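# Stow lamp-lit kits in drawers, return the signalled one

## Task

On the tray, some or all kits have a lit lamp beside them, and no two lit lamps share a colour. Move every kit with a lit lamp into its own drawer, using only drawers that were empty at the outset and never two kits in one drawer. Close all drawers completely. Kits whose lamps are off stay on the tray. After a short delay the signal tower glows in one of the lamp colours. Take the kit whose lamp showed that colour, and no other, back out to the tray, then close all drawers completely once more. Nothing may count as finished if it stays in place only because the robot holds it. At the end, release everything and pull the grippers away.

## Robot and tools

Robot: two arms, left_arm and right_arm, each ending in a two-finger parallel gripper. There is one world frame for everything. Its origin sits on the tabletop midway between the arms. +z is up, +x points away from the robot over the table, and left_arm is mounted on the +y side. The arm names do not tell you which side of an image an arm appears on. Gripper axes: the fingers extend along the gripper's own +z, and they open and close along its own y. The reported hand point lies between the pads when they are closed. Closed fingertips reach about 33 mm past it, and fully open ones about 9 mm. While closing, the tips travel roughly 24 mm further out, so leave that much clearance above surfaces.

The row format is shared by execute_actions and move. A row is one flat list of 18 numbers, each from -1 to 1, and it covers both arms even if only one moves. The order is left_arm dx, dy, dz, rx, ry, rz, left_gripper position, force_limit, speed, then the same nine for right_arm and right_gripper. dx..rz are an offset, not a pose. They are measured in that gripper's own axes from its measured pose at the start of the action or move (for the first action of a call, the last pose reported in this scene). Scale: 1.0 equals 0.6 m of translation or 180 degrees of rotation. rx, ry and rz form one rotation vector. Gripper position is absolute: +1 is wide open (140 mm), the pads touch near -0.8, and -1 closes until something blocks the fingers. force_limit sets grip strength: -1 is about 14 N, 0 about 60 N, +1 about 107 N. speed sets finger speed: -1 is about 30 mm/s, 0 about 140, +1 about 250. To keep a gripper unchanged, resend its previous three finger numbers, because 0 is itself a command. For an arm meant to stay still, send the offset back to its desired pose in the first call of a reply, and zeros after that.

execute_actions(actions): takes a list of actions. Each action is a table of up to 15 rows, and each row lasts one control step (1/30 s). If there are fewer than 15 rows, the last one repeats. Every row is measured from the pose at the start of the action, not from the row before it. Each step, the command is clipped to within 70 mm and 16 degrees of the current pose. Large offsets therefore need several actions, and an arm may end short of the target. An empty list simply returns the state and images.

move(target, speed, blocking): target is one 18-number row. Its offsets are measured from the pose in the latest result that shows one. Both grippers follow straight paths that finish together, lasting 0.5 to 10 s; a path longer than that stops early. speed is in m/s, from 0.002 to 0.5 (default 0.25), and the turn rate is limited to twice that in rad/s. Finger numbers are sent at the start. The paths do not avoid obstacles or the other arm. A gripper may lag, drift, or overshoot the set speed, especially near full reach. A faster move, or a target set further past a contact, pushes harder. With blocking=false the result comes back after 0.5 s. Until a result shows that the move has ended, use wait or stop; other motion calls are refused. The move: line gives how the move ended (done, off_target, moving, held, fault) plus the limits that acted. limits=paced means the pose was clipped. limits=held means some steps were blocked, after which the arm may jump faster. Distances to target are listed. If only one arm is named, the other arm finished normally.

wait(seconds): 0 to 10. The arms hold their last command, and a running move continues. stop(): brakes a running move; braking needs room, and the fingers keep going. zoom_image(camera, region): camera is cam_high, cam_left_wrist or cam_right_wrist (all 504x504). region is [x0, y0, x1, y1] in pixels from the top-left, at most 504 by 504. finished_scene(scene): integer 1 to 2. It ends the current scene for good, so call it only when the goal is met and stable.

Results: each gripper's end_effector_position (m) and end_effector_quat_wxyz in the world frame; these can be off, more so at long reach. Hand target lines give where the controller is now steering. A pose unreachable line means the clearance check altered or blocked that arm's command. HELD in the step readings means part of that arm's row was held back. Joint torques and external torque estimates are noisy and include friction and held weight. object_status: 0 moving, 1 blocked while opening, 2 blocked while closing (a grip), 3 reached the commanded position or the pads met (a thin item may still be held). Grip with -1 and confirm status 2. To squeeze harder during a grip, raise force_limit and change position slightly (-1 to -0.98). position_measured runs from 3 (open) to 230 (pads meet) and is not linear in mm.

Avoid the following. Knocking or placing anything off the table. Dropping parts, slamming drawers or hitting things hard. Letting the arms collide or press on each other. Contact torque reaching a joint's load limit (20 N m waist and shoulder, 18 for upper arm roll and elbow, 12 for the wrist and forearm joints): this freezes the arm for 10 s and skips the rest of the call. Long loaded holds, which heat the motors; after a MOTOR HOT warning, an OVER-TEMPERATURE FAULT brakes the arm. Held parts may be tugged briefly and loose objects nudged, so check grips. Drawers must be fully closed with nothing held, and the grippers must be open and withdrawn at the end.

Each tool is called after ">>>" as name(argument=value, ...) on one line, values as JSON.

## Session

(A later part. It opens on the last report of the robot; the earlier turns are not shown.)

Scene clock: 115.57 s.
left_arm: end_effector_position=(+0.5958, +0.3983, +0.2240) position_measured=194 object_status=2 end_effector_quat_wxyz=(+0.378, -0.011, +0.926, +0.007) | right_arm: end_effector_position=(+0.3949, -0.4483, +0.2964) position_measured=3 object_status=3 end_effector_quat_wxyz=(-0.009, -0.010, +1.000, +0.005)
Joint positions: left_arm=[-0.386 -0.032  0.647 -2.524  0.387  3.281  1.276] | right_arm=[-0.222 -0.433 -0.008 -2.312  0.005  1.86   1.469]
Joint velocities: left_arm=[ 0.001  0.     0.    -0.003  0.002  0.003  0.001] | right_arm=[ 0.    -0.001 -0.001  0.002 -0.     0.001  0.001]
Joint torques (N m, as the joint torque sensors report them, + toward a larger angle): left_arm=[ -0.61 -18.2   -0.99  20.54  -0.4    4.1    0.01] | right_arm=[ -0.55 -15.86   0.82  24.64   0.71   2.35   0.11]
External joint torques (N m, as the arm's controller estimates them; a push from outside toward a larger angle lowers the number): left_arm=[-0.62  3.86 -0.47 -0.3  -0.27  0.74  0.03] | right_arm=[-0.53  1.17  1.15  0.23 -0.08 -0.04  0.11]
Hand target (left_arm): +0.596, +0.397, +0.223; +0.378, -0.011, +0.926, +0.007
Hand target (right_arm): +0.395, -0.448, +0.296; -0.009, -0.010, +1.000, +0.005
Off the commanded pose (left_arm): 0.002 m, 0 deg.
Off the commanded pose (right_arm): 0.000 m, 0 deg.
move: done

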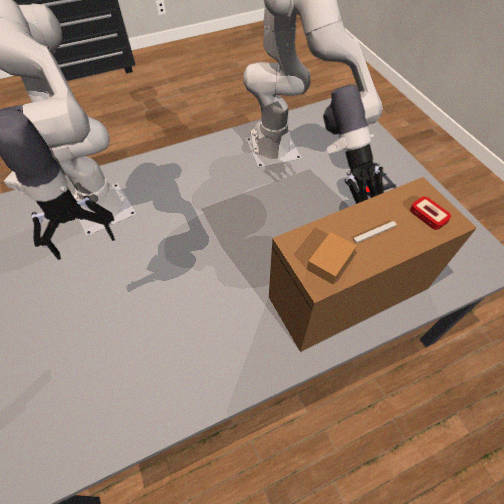

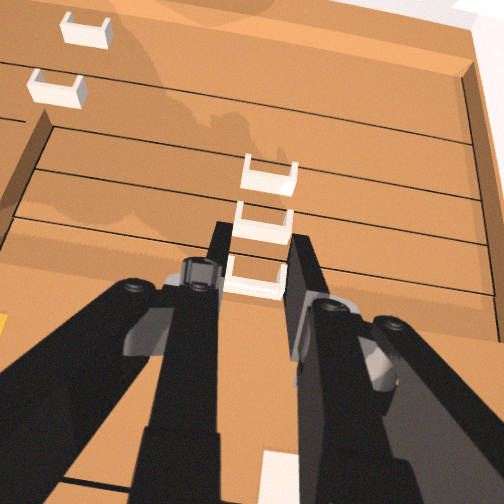

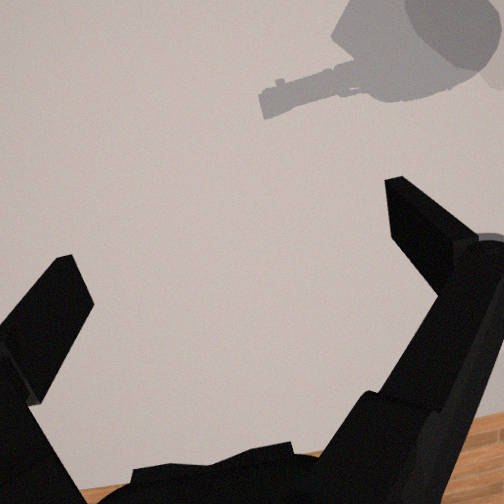

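>>> move(target=[0.095,0,-0.093,0,0,0,-1,0.3,-0.5,0,0,0,0,0,0,1,0,0], speed=0.05)

Scene clock: 118.73 s.
left_arm: end_effector_position=(+0.5171, +0.3960, +0.2235) position_measured=194 object_status=2 end_effector_quat_wxyz=(+0.377, -0.010, +0.926, +0.007) | right_arm: end_effector_position=(+0.3949, -0.4483, +0.2964) position_measured=3 object_status=3 end_effector_quat_wxyz=(-0.009, -0.010, +1.000, +0.005)
Joint positions: left_arm=[ 0.178 -0.243  0.113 -2.77   0.416  3.309  1.277] | right_arm=[-0.222 -0.433 -0.008 -2.312  0.005  1.86   1.469]
Joint velocities: left_arm=[ 0.016 -0.003 -0.014 -0.006 -0.     0.003 -0.003] | right_arm=[ 0.    -0.001  0.     0.001  0.     0.     0.   ]
Joint torques (N m, as the joint torque sensors report them, + toward a larger angle): left_arm=[  2.2  -20.43  -2.47  19.34  -0.81   3.61  -0.04] | right_arm=[ -0.44 -16.03   0.62  24.76   0.71   2.39   0.11]
External joint torques (N m, as the arm's controller estimates them; a push from outside toward a larger angle lowers the number): left_arm=[ 2.12 -0.87 -1.98 -1.06 -0.64  0.27 -0.02] | right_arm=[-0.41  0.94  0.95  0.37 -0.08  0.    0.11]
Hand target (left_arm): +0.516, +0.396, +0.223; +0.377, -0.012, +0.926, +0.006
Hand target (right_arm): +0.395, -0.448, +0.296; -0.009, -0.010, +1.000, +0.005
Off the commanded pose (left_arm): 0.001 m, 0 deg.
Off the commanded pose (right_arm): 0.000 m, 0 deg.
move: done

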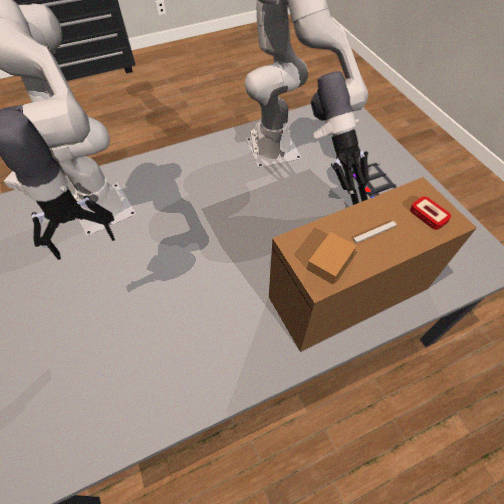

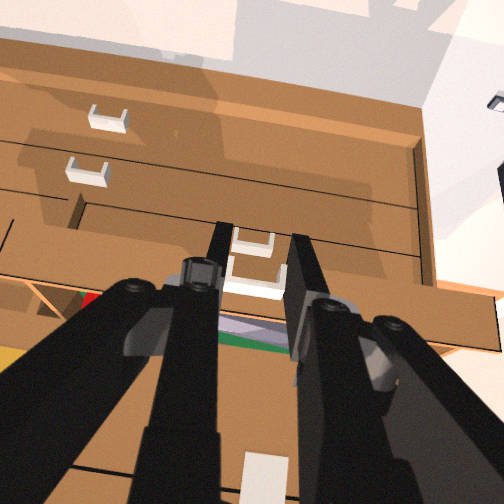

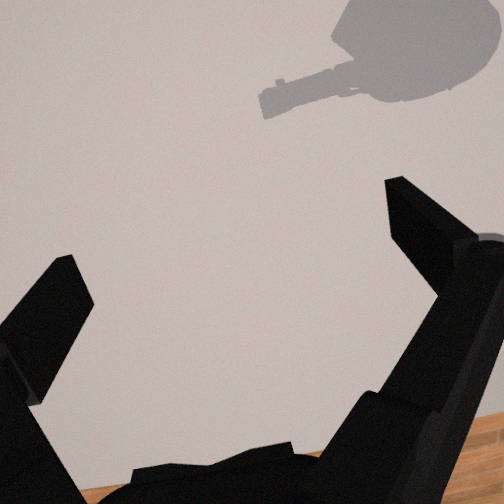

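>>> move(target=[-0.096,0.003,0.093,0,0,0,-1,0.3,-0.5,0,0,0,0,0,0,1,0,0], speed=0.06)

>>> move(target=[0.024,0,-0.023,0,0,0,-0.25,0.3,0,0,0,0,0,0,0,1,0,0], speed=0.03)

Scene clock: 122.17 s.
left_arm: end_effector_position=(+0.5952, +0.3977, +0.2229) position_measured=194 object_status=2 end_effector_quat_wxyz=(+0.378, -0.010, +0.926, +0.011) | right_arm: end_effector_position=(+0.3949, -0.4483, +0.2964) position_measured=3 object_status=3 end_effector_quat_wxyz=(-0.009, -0.010, +1.000, +0.005)
Joint positions: left_arm=[-0.012 -0.025  0.277 -2.526  0.416  3.288  1.247] | right_arm=[-0.222 -0.433 -0.008 -2.312  0.005  1.86   1.469]
Joint velocities: left_arm=[-0.109 -0.003  0.106  0.003 -0.    -0.006 -0.007] | right_arm=[-0.001 -0.    -0.     0.    -0.002 -0.    -0.   ]
Joint torques (N m, as the joint torque sensors report them, + toward a larger angle): left_arm=[ -0.55 -23.79   1.72  23.79  -0.19   3.18   0.06] | right_arm=[ -0.48 -15.77   0.72  24.83   0.69   2.33   0.1 ]
External joint torques (N m, as the arm's controller estimates them; a push from outside toward a larger angle lowers the number): left_arm=[-0.58  3.11  1.93  2.92  0.02 -0.17  0.08] | right_arm=[-0.41  1.19  1.08  0.54 -0.1  -0.04  0.1 ]
Hand target (left_arm): +0.597, +0.399, +0.224; +0.379, -0.012, +0.925, +0.012
Hand target (right_arm): +0.395, -0.448, +0.296; -0.009, -0.010, +1.000, +0.005
Off the commanded pose (left_arm): 0.003 m, 1 deg.
Off the commanded pose (right_arm): 0.000 m, 0 deg.
move: done

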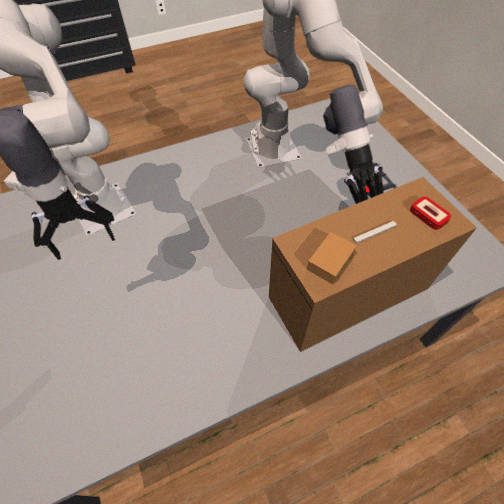

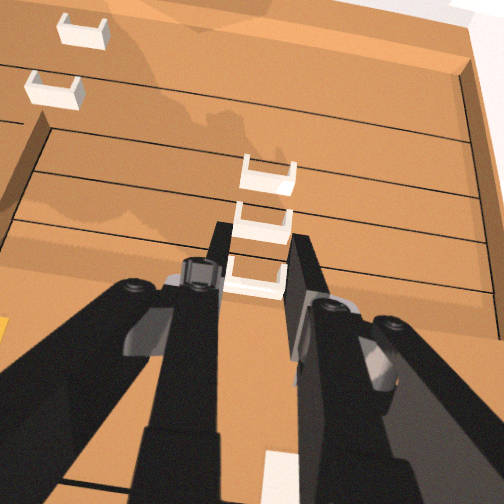

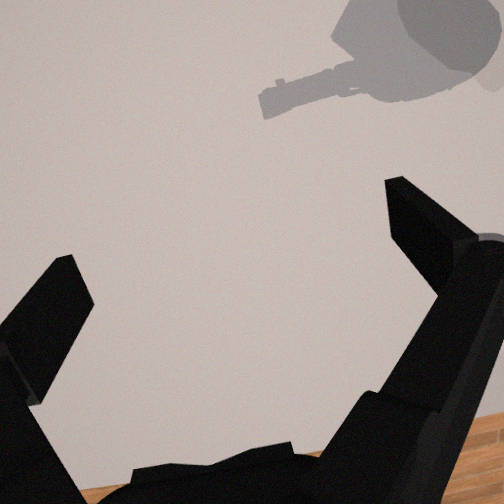

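Scene clock: 123.10 s.
left_arm: end_effector_position=(+0.5758, +0.3975, +0.2220) position_measured=160 object_status=3 end_effector_quat_wxyz=(+0.376, -0.012, +0.926, +0.008) | right_arm: end_effector_position=(+0.3949, -0.4483, +0.2964) position_measured=3 object_status=3 end_effector_quat_wxyz=(-0.009, -0.010, +1.000, +0.005)
Joint positions: left_arm=[ 0.08  -0.075  0.191 -2.586  0.416  3.293  1.252] | right_arm=[-0.222 -0.433 -0.008 -2.312  0.005  1.86   1.469]
Joint velocities: left_arm=[ 0.133  0.001 -0.14  -0.006  0.001  0.007  0.005] | right_arm=[-0.001 -0.001  0.    -0.    -0.001 -0.001  0.001]
Joint torques (N m, as the joint torque sensors report them, + toward a larger angle): left_arm=[  2.5  -26.07  -2.19  19.17  -0.26   3.78   0.35] | right_arm=[ -0.34 -15.88   0.69  24.66   0.68   2.35   0.07]
External joint torques (N m, as the arm's controller estimates them; a push from outside toward a larger angle lowers the number): left_arm=[ 2.56 -0.7  -1.83 -1.58 -0.07  0.43  0.37] | right_arm=[-0.27  1.04  1.06  0.35 -0.1  -0.02  0.07]
Hand target (left_arm): +0.575, +0.397, +0.223; +0.377, -0.009, +0.926, +0.009
Hand target (right_arm): +0.395, -0.448, +0.296; -0.009, -0.010, +1.000, +0.005
Off the commanded pose (left_arm): 0.001 m, 0 deg.
Off the commanded pose (right_arm): 0.000 m, 0 deg.
move: done

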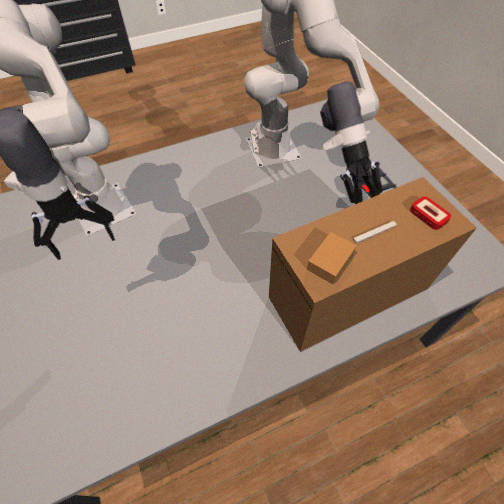

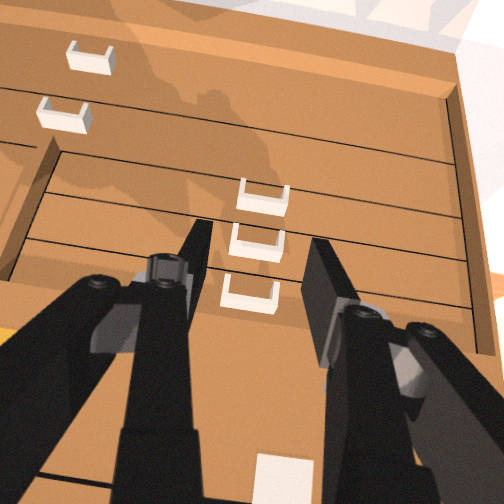

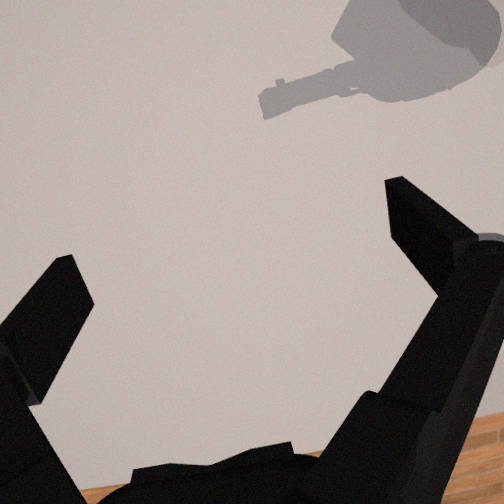

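>>> move(target=[0.032,0,0.032,0,0,0,-0.25,0.3,0,0,0,0,0,0,0,1,0,0], speed=0.05)

>>> move(target=[-0.024,0,0.024,0,0,0,-0.25,0.3,0,0,0,0,0,0,0,1,0,0], speed=0.03)

>>> move(target=[0,0,0,0,0,0,-1,0.3,-0.5,0,0,0,0,0,0,1,0,0])

Scene clock: 126.47 s.
left_arm: end_effector_position=(+0.5753, +0.3958, +0.1941) position_measured=160 object_status=3 end_effector_quat_wxyz=(+0.372, -0.016, +0.928, +0.001) | right_arm: end_effector_position=(+0.3949, -0.4483, +0.2964) position_measured=3 object_status=3 end_effector_quat_wxyz=(-0.009, -0.010, +1.000, +0.005)
Joint positions: left_arm=[ 0.136 -0.007  0.132 -2.597  0.365  3.363  1.282] | right_arm=[-0.222 -0.433 -0.008 -2.312  0.005  1.86   1.469]
Joint velocities: left_arm=[ 0.008  0.    -0.034 -0.005 -0.112  0.039  0.082] | right_arm=[ 0.001 -0.     0.     0.001 -0.001  0.001 -0.002]
Joint torques (N m, as the joint torque sensors report them, + toward a larger angle): left_arm=[  2.2  -24.53  -2.14  18.05  -1.35   3.7    0.25] | right_arm=[ -0.56 -15.93   0.62  24.67   0.71   2.36   0.11]
External joint torques (N m, as the arm's controller estimates them; a push from outside toward a larger angle lowers the number): left_arm=[ 2.14  2.45 -2.19 -1.62 -1.22  0.33  0.27] | right_arm=[-0.66  1.06  0.81  0.3  -0.09 -0.03  0.11]
Hand target (left_arm): +0.576, +0.397, +0.195; +0.375, -0.010, +0.927, +0.003
Hand target (right_arm): +0.395, -0.448, +0.296; -0.009, -0.010, +1.000, +0.005
Off the commanded pose (left_arm): 0.002 m, 1 deg.
Off the commanded pose (right_arm): 0.000 m, 0 deg.
move: done

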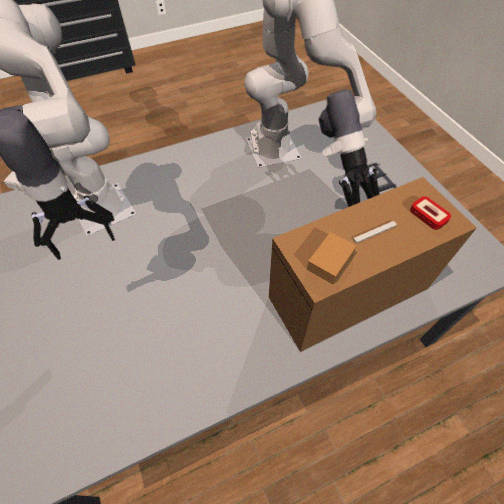

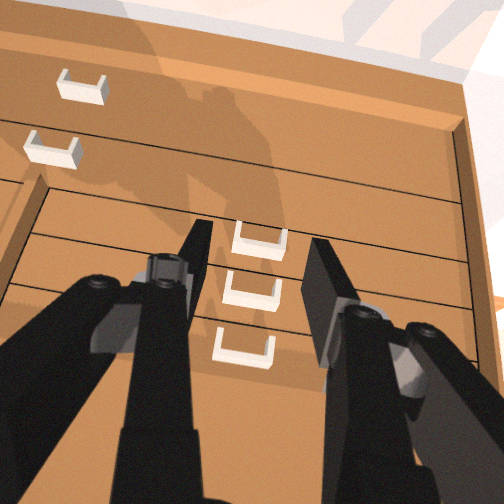

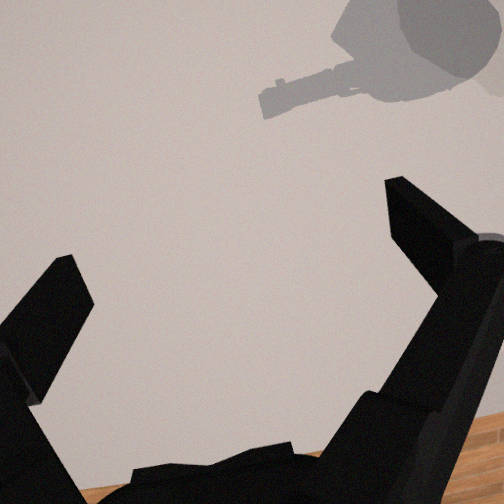

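Scene clock: 127.40 s.
left_arm: end_effector_position=(+0.5953, +0.3964, +0.1945) position_measured=160 object_status=3 end_effector_quat_wxyz=(+0.374, -0.013, +0.927, +0.003) | right_arm: end_effector_position=(+0.3949, -0.4483, +0.2964) position_measured=3 object_status=3 end_effector_quat_wxyz=(-0.009, -0.010, +1.000, +0.005)
Joint positions: left_arm=[ 0.143  0.043  0.125 -2.531  0.395  3.354  1.255] | right_arm=[-0.222 -0.433 -0.008 -2.312  0.005  1.86   1.469]
Joint velocities: left_arm=[ 0.026  0.004 -0.018  0.009  0.039 -0.004 -0.038] | right_arm=[ 0.     0.     0.001  0.001 -0.001  0.001  0.001]
Joint torques (N m, as the joint torque sensors report them, + toward a larger angle): left_arm=[  1.12 -26.91  -1.74  20.27   0.73   2.9   -0.06] | right_arm=[ -0.74 -16.01   0.78  24.76   0.67   2.38   0.1 ]
External joint torques (N m, as the arm's controller estimates them; a push from outside toward a larger angle lowers the number): left_arm=[ 1.16  1.98 -1.86  0.45  0.96 -0.46 -0.04] | right_arm=[-0.77  0.92  1.04  0.41 -0.12 -0.01  0.09]
Hand target (left_arm): +0.595, +0.397, +0.194; +0.373, -0.017, +0.928, +0.002
Hand target (right_arm): +0.395, -0.448, +0.296; -0.009, -0.010, +1.000, +0.005
Off the commanded pose (left_arm): 0.001 m, 1 deg.
Off the commanded pose (right_arm): 0.000 m, 0 deg.
move: done

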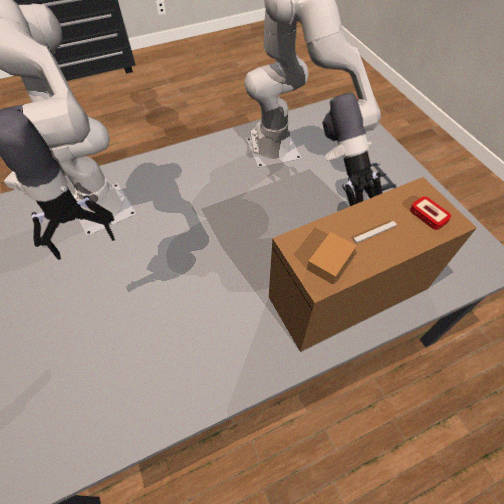

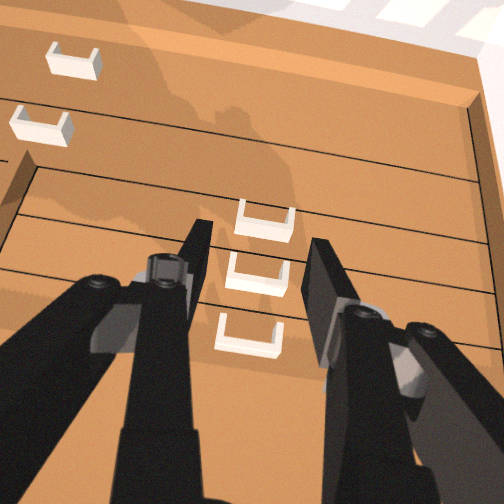

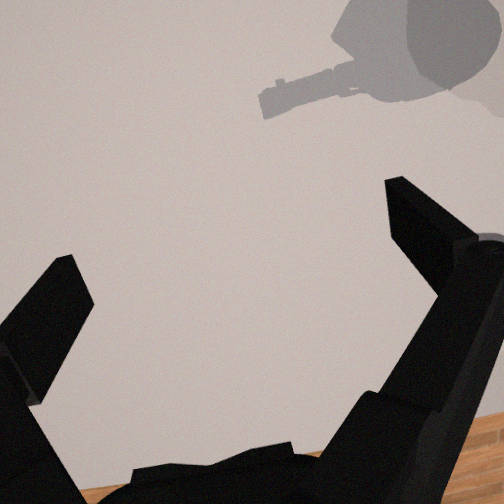

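Scene clock: 127.90 s.
left_arm: end_effector_position=(+0.5952, +0.3971, +0.1945) position_measured=194 object_status=2 end_effector_quat_wxyz=(+0.374, -0.013, +0.927, +0.003) | right_arm: end_effector_position=(+0.3949, -0.4483, +0.2964) position_measured=3 object_status=3 end_effector_quat_wxyz=(-0.009, -0.010, +1.000, +0.005)
Joint positions: left_arm=[ 0.143  0.043  0.126 -2.532  0.395  3.354  1.255] | right_arm=[-0.222 -0.433 -0.008 -2.312  0.005  1.86   1.469]
Joint velocities: left_arm=[ 0.002 -0.001 -0.001  0.    -0.001 -0.001  0.001] | right_arm=[ 0.     0.002 -0.    -0.     0.    -0.    -0.002]
Joint torques (N m, as the joint torque sensors report them, + toward a larger angle): left_arm=[  0.09 -28.    -0.05  19.23  -0.26   3.43   0.02] | right_arm=[ -0.54 -15.9    0.81  24.71   0.73   2.36   0.09]
External joint torques (N m, as the arm's controller estimates them; a push from outside toward a larger angle lowers the number): left_arm=[ 0.07  0.92 -0.21 -0.63 -0.03  0.06  0.04] | right_arm=[-0.53  0.9   1.12  0.47 -0.06 -0.01  0.09]
Hand target (left_arm): +0.595, +0.396, +0.195; +0.374, -0.013, +0.927, +0.003
Hand target (right_arm): +0.395, -0.448, +0.296; -0.009, -0.010, +1.000, +0.005
Off the commanded pose (left_arm): 0.001 m, 0 deg.
Off the commanded pose (right_arm): 0.000 m, 0 deg.
move: done

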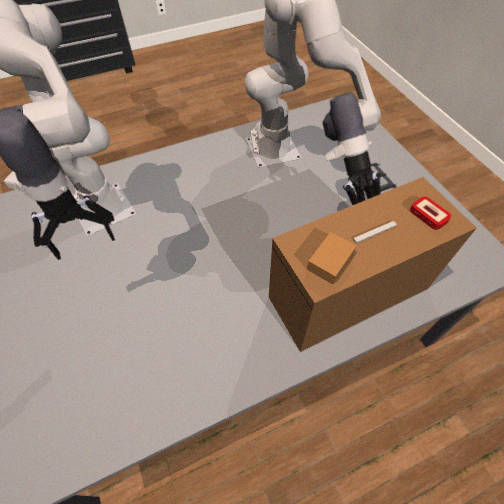

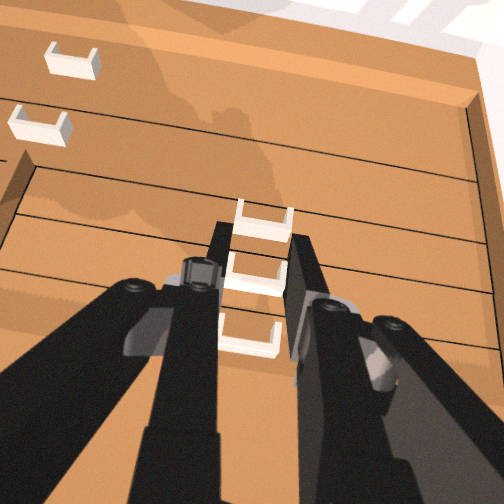

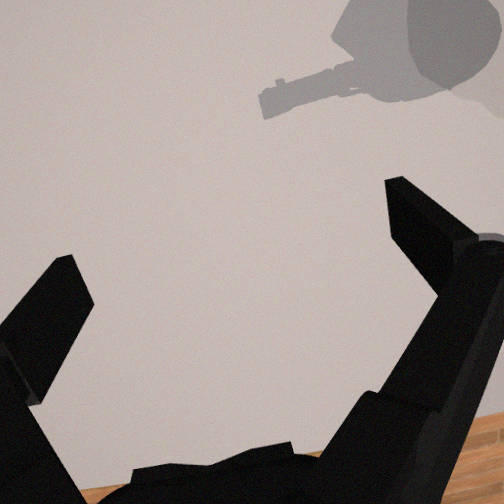

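>>> move(target=[0.12,0,-0.116,0,0,0,-1,0.3,-0.5,0,0,0,0,0,0,1,0,0], speed=0.06)

Scene clock: 131.07 s.
left_arm: end_effector_position=(+0.4966, +0.3941, +0.1954) position_measured=194 object_status=2 end_effector_quat_wxyz=(+0.374, -0.013, +0.927, +0.003) | right_arm: end_effector_position=(+0.3949, -0.4483, +0.2964) position_measured=3 object_status=3 end_effector_quat_wxyz=(-0.009, -0.010, +1.000, +0.005)
Joint positions: left_arm=[ 0.247 -0.221  0.026 -2.852  0.294  3.405  1.367] | right_arm=[-0.222 -0.433 -0.008 -2.312  0.005  1.86   1.469]
Joint velocities: left_arm=[ 0.001 -0.003  0.    -0.001  0.001  0.001  0.002] | right_arm=[-0.001  0.    -0.001  0.     0.     0.001 -0.001]
Joint torques (N m, as the joint torque sensors report them, + toward a larger angle): left_arm=[  1.62 -20.06  -2.02  16.62  -0.35   3.66   0.11] | right_arm=[ -0.43 -15.74   0.73  24.66   0.72   2.37   0.09]
External joint torques (N m, as the arm's controller estimates them; a push from outside toward a larger angle lowers the number): left_arm=[ 1.59 -0.91 -1.93 -2.55 -0.31  0.22  0.13] | right_arm=[-0.35  1.11  1.13  0.4  -0.06  0.01  0.08]
Hand target (left_arm): +0.495, +0.394, +0.195; +0.374, -0.013, +0.927, +0.003
Hand target (right_arm): +0.395, -0.448, +0.296; -0.009, -0.010, +1.000, +0.005
Off the commanded pose (left_arm): 0.002 m, 0 deg.
Off the commanded pose (right_arm): 0.000 m, 0 deg.
move: done

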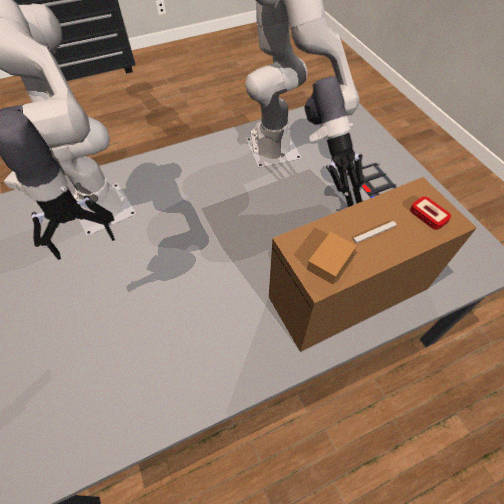

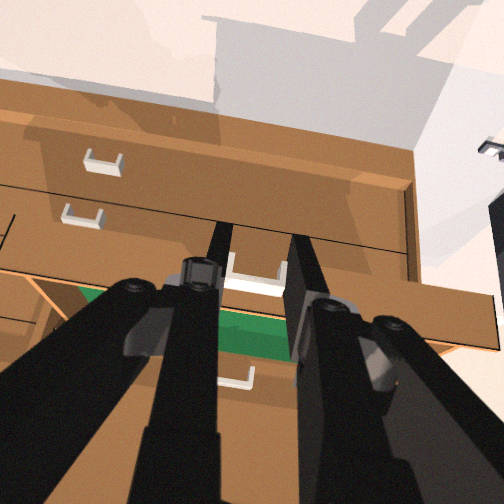

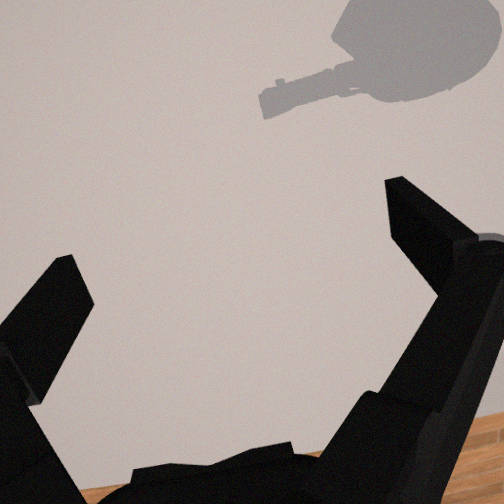

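>>> move(target=[0.024,0,-0.023,0,0,0,-1,0.3,-0.5,0,0,0,0,0,0,1,0,0], speed=0.04)

>>> move(target=[0,0,0,0,0,0,-0.1,0.3,0,0,0,0,0,0,0,1,0,0])

>>> move(target=[-0.04,0,-0.09,0,0.1,0,1,0.3,0,0,0,0,0,0,0,1,0,0], speed=0.15)

>>> move(target=[-0.05,0,-0.12,0,0.144,0,1,0.3,0,0,0,0,0,0,0,1,0,0])

Scene clock: 136.33 s.
left_arm: end_effector_position=(+0.4778, +0.3938, +0.1955) position_measured=194 object_status=2 end_effector_quat_wxyz=(+0.374, -0.014, +0.927, +0.004) | right_arm: end_effector_position=(+0.3949, -0.4483, +0.2964) position_measured=3 object_status=3 end_effector_quat_wxyz=(-0.009, -0.010, +1.000, +0.005)
Joint positions: left_arm=[ 0.247 -0.279  0.031 -2.91   0.294  3.405  1.372] | right_arm=[-0.222 -0.433 -0.008 -2.312  0.005  1.86   1.469]
Joint velocities: left_arm=[-0.001 -0.004  0.002 -0.003 -0.     0.     0.001] | right_arm=[-0.    -0.001  0.     0.    -0.001  0.001 -0.   ]
Joint torques (N m, as the joint torque sensors report them, + toward a larger angle): left_arm=[ -0.35 -17.33   0.72  17.17   0.56   3.48   0.04] | right_arm=[ -0.57 -15.72   0.68  24.62   0.68   2.36   0.12]
External joint torques (N m, as the arm's controller estimates them; a push from outside toward a larger angle lowers the number): left_arm=[-0.35 -0.36  0.91 -1.86  0.58  0.06  0.06] | right_arm=[-0.58  1.3   0.96  0.25 -0.11 -0.02  0.12]
Hand target (left_arm): +0.477, +0.394, +0.195; +0.374, -0.013, +0.927, +0.004
Hand target (right_arm): +0.395, -0.448, +0.296; -0.009, -0.010, +1.000, +0.005
Off the commanded pose (left_arm): 0.001 m, 0 deg.
Off the commanded pose (right_arm): 0.000 m, 0 deg.
move: done

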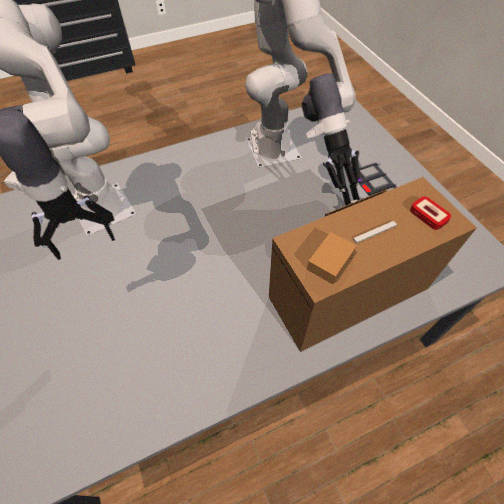

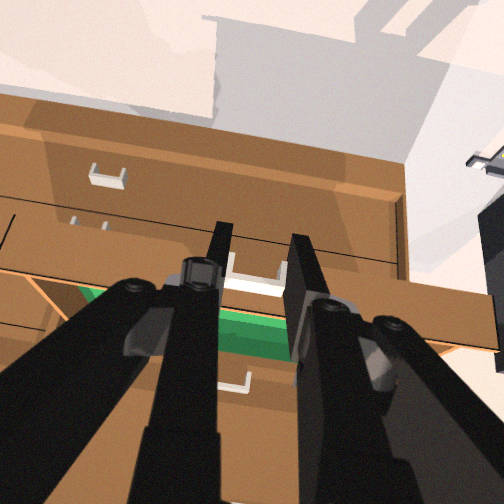

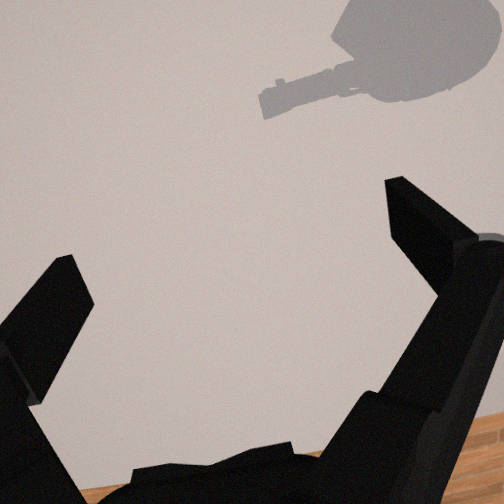

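Scene clock: 136.83 s.
left_arm: end_effector_position=(+0.4777, +0.3938, +0.1954) position_measured=141 object_status=3 end_effector_quat_wxyz=(+0.374, -0.014, +0.927, +0.004) | right_arm: end_effector_position=(+0.3949, -0.4483, +0.2964) position_measured=3 object_status=3 end_effector_quat_wxyz=(-0.009, -0.010, +1.000, +0.005)
Joint positions: left_arm=[ 0.247 -0.279  0.031 -2.91   0.294  3.405  1.372] | right_arm=[-0.222 -0.433 -0.008 -2.312  0.005  1.86   1.469]
Joint velocities: left_arm=[ 0.    -0.    -0.001 -0.001  0.    -0.001 -0.   ] | right_arm=[ 0.001  0.     0.001  0.    -0.001  0.001 -0.001]
Joint torques (N m, as the joint torque sensors report them, + toward a larger angle): left_arm=[  0.46 -17.02  -0.8   18.52  -0.03   3.5    0.02] | right_arm=[ -0.6  -15.71   0.82  24.66   0.71   2.35   0.08]
External joint torques (N m, as the arm's controller estimates them; a push from outside toward a larger angle lowers the number): left_arm=[ 0.5  -0.1  -0.57 -0.4  -0.02  0.11  0.04] | right_arm=[-0.63  1.16  1.08  0.36 -0.08 -0.02  0.08]
Hand target (left_arm): +0.478, +0.394, +0.196; +0.374, -0.014, +0.927, +0.004
Hand target (right_arm): +0.395, -0.448, +0.296; -0.009, -0.010, +1.000, +0.005
Off the commanded pose (left_arm): 0.000 m, 0 deg.
Off the commanded pose (right_arm): 0.000 m, 0 deg.
move: done

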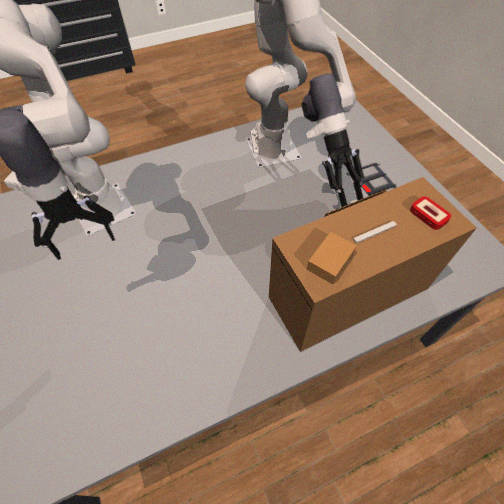

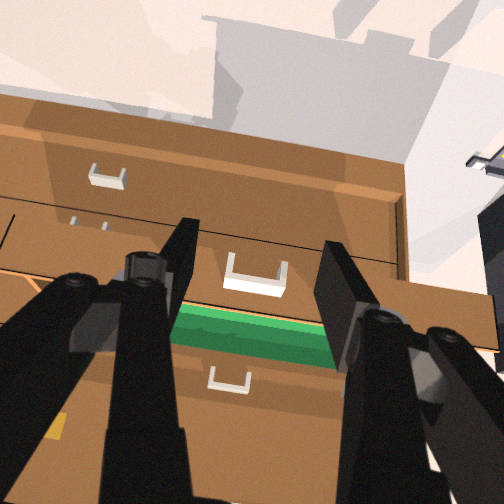

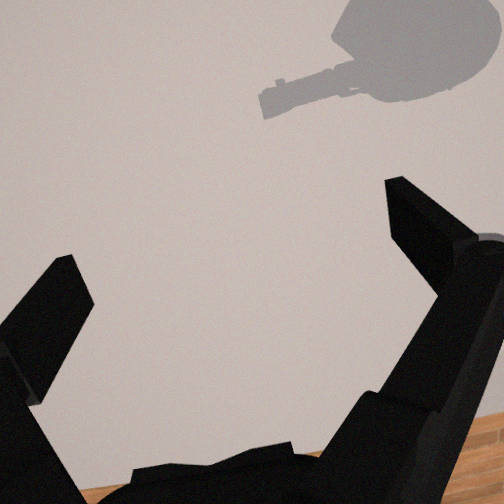

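Scene clock: 138.63 s.
left_arm: end_effector_position=(+0.4566, +0.3987, +0.2541) position_measured=3 object_status=3 end_effector_quat_wxyz=(+0.228, -0.019, +0.973, +0.008) | right_arm: end_effector_position=(+0.3949, -0.4483, +0.2964) position_measured=3 object_status=3 end_effector_quat_wxyz=(-0.009, -0.010, +1.000, +0.005)
Joint positions: left_arm=[-0.049 -0.484  0.255 -2.645  0.226  2.627  1.431] | right_arm=[-0.222 -0.433 -0.008 -2.312  0.005  1.86   1.469]
Joint velocities: left_arm=[-0.002 -0.002  0.003  0.002  0.    -0.012  0.004] | right_arm=[ 0.002 -0.     0.001 -0.    -0.     0.    -0.002]
Joint torques (N m, as the joint torque sensors report them, + toward a larger angle): left_arm=[ -1.73 -12.36  -2.62  25.05   0.09   2.79   0.25] | right_arm=[ -0.48 -15.94   0.62  24.68   0.73   2.37   0.09]
External joint torques (N m, as the arm's controller estimates them; a push from outside toward a larger angle lowers the number): left_arm=[-1.7   1.87  0.72  1.05 -0.52 -0.45  0.27] | right_arm=[-0.55  1.09  0.83  0.32 -0.06  0.    0.09]
Hand target (left_arm): +0.456, +0.398, +0.254; +0.226, -0.017, +0.974, +0.008
Hand target (right_arm): +0.395, -0.448, +0.296; -0.009, -0.010, +1.000, +0.005
Off the commanded pose (left_arm): 0.006 m, 1 deg.
Off the commanded pose (right_arm): 0.000 m, 0 deg.
move: off_target (left_arm)

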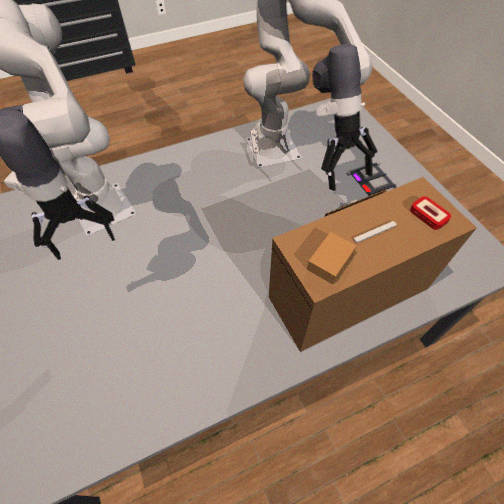

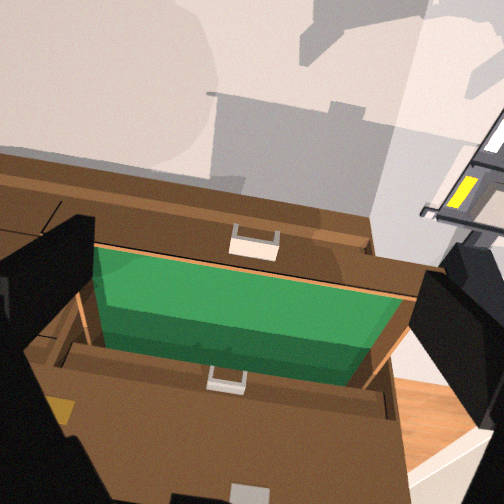

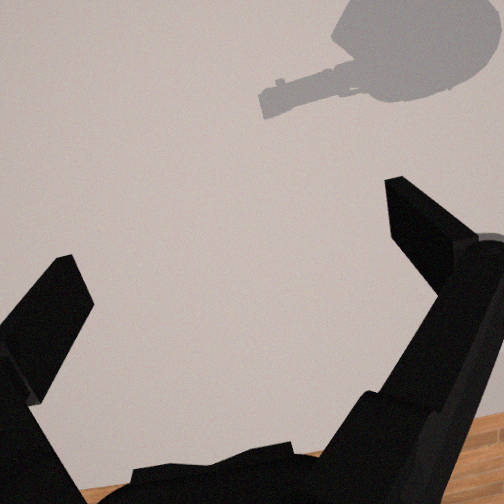

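Scene clock: 140.37 s.
left_arm: end_effector_position=(+0.4505, +0.4017, +0.3319) position_measured=3 object_status=3 end_effector_quat_wxyz=(+0.006, -0.025, +1.000, +0.007) | right_arm: end_effector_position=(+0.3949, -0.4483, +0.2964) position_measured=3 object_status=3 end_effector_quat_wxyz=(-0.009, -0.010, +1.000, +0.005)
Joint positions: left_arm=[-0.127 -0.195  0.292 -1.992  0.073  1.816  1.529] | right_arm=[-0.222 -0.433 -0.008 -2.312  0.005  1.86   1.469]
Joint velocities: left_arm=[ 0.    -0.     0.     0.002 -0.001 -0.013  0.011] | right_arm=[ 0.001 -0.     0.     0.001  0.    -0.    -0.001]
Joint torques (N m, as the joint torque sensors report them, + toward a larger angle): left_arm=[ -0.61 -22.31  -2.19  24.54  -0.41   2.01   0.37] | right_arm=[ -0.41 -15.8    0.66  24.78   0.67   2.37   0.09]
External joint torques (N m, as the arm's controller estimates them; a push from outside toward a larger angle lowers the number): left_arm=[-0.67  1.56 -0.3   0.09 -1.23 -0.45  0.37] | right_arm=[-0.38  1.2   1.    0.38 -0.12 -0.01  0.09]
Hand target (left_arm): +0.450, +0.401, +0.332; +0.003, -0.023, +1.000, +0.005
Hand target (right_arm): +0.395, -0.448, +0.296; -0.009, -0.010, +1.000, +0.005
Off the commanded pose (left_arm): 0.004 m, 1 deg.
Off the commanded pose (right_arm): 0.000 m, 0 deg.
move: off_target (left_arm)

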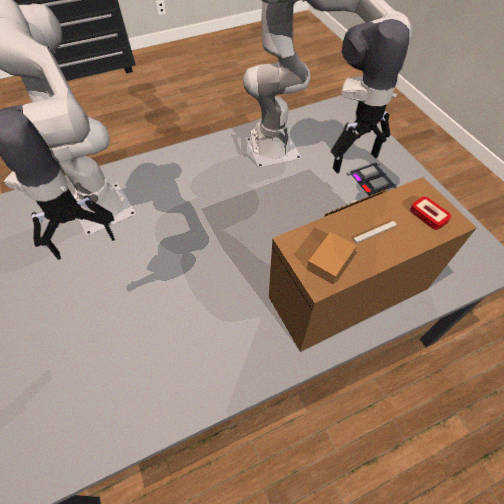

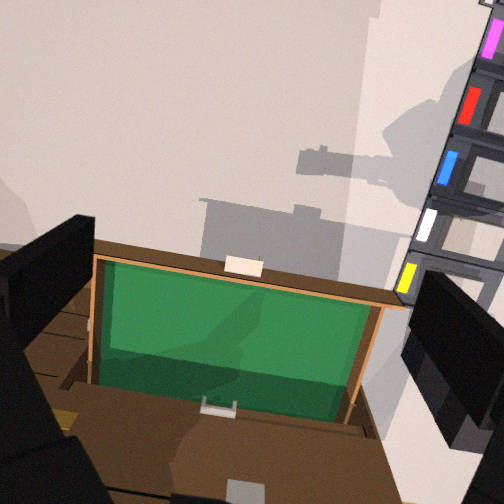

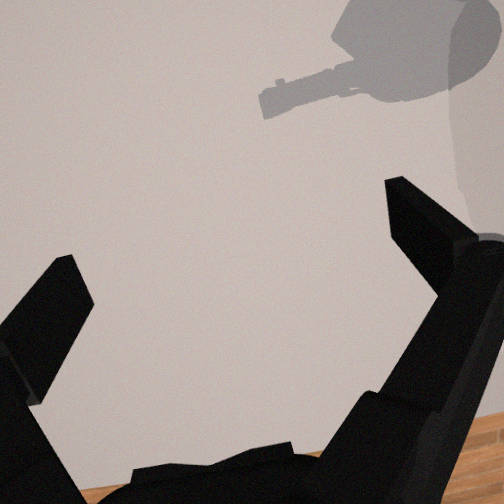

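>>> move(target=[0.285,0.49,0.30,0,0,0.016,0.6,0.3,0,0,0,0,0,0,0,1,0,0], speed=0.3)

Scene clock: 145.30 s.
left_arm: end_effector_position=(+0.2652, +0.6874, +0.1476) position_measured=53 object_status=3 end_effector_quat_wxyz=(-0.001, -0.006, +1.000, +0.004) | right_arm: end_effector_position=(+0.3949, -0.4483, +0.2964) position_measured=3 object_status=3 end_effector_quat_wxyz=(-0.009, -0.010, +1.000, +0.005)
Joint positions: left_arm=[-0.    -0.304  0.905 -2.476  0.32   2.263  2.1  ] | right_arm=[-0.222 -0.433 -0.008 -2.312  0.005  1.86   1.469]
Joint velocities: left_arm=[-0.     0.001 -0.     0.003 -0.     0.001  0.029] | right_arm=[ 0.    -0.    -0.001 -0.    -0.001  0.     0.001]
Joint torques (N m, as the joint torque sensors report them, + toward a larger angle): left_arm=[-1.67 -9.17 -7.2  22.44  1.51  2.85  0.42] | right_arm=[ -0.42 -16.11   0.74  24.56   0.72   2.36   0.1 ]
External joint torques (N m, as the arm's controller estimates them; a push from outside toward a larger angle lowers the number): left_arm=[-1.64  0.64 -0.5   0.68  0.85  0.43  0.42] | right_arm=[-0.34  0.72  1.12  0.29 -0.07 -0.01  0.1 ]
Hand target (left_arm): +0.267, +0.689, +0.149; +0.001, +0.002, +1.000, +0.006
Hand target (right_arm): +0.395, -0.448, +0.296; -0.009, -0.010, +1.000, +0.005
Off the commanded pose (left_arm): 0.007 m, 1 deg.
Off the commanded pose (right_arm): 0.000 m, 0 deg.
move: off_target (left_arm)

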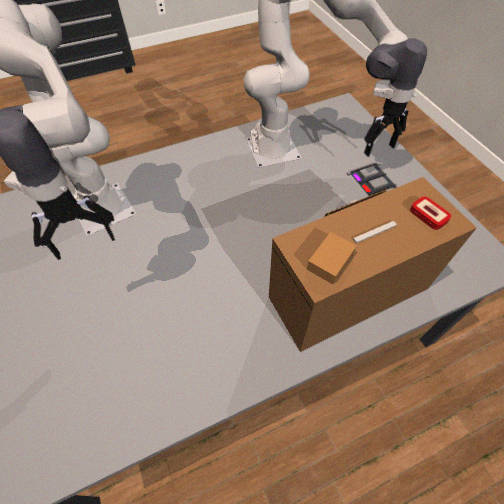

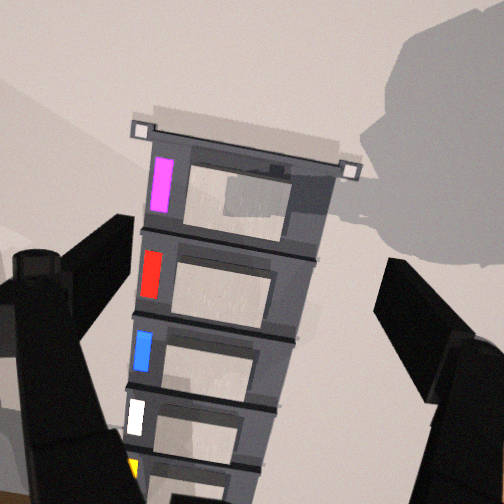

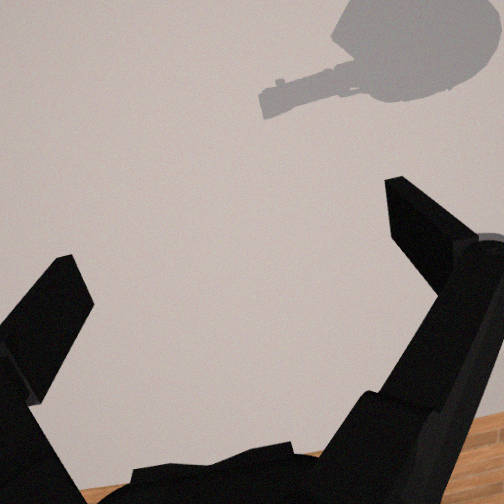

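>>> move(target=[-0.018,-0.019,0.125,0,0,0.01,0.45,0.3,0,0,0,0,0,0,0,1,0,0], speed=0.15)

Scene clock: 148.27 s.
left_arm: end_effector_position=(+0.2766, +0.6722, +0.0710) position_measured=72 object_status=3 end_effector_quat_wxyz=(-0.003, +0.006, +1.000, +0.000) | right_arm: end_effector_position=(+0.3949, -0.4483, +0.2964) position_measured=3 object_status=3 end_effector_quat_wxyz=(-0.009, -0.010, +1.000, +0.005)
Joint positions: left_arm=[-0.143 -0.069  1.027 -2.548  0.107  2.506  2.246] | right_arm=[-0.222 -0.433 -0.008 -2.312  0.005  1.86   1.469]
Joint velocities: left_arm=[-0.002  0.002  0.005  0.002 -0.012  0.005  0.044] | right_arm=[ 0. -0.  0. -0.  0. -0.  0.]
Joint torques (N m, as the joint torque sensors report them, + toward a larger angle): left_arm=[ -2.47 -11.09  -1.57  20.28  -0.57   2.75   0.22] | right_arm=[ -0.46 -15.86   0.84  24.72   0.69   2.36   0.09]
External joint torques (N m, as the arm's controller estimates them; a push from outside toward a larger angle lowers the number): left_arm=[-2.48  0.86  0.04  0.62 -1.08  0.34  0.22] | right_arm=[-0.49  1.09  1.1   0.41 -0.1  -0.01  0.09]
Hand target (left_arm): +0.279, +0.673, +0.072; -0.000, +0.013, +1.000, +0.001
Hand target (right_arm): +0.395, -0.448, +0.296; -0.009, -0.010, +1.000, +0.005
Off the commanded pose (left_arm): 0.005 m, 1 deg.
Off the commanded pose (right_arm): 0.000 m, 0 deg.
move: off_target (left_arm)

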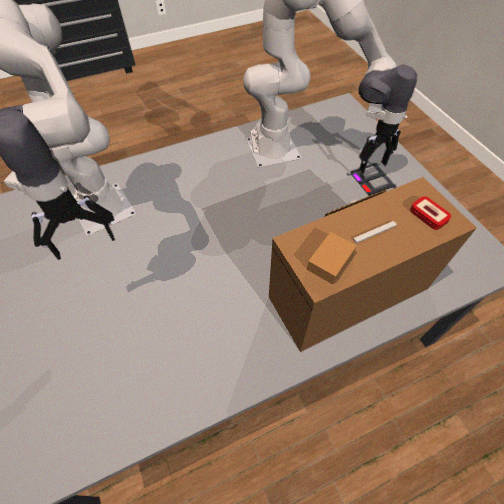

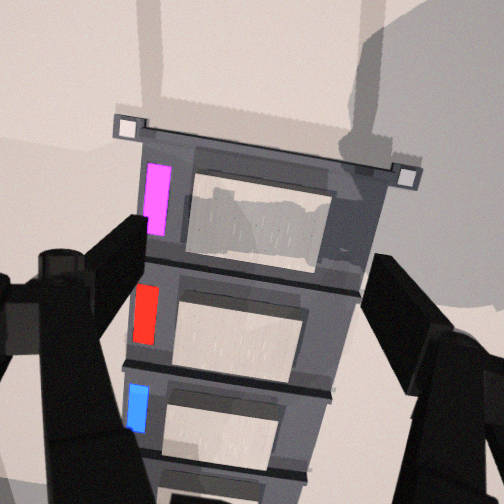

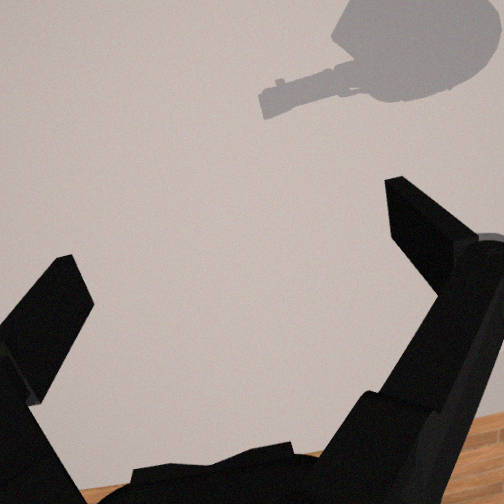

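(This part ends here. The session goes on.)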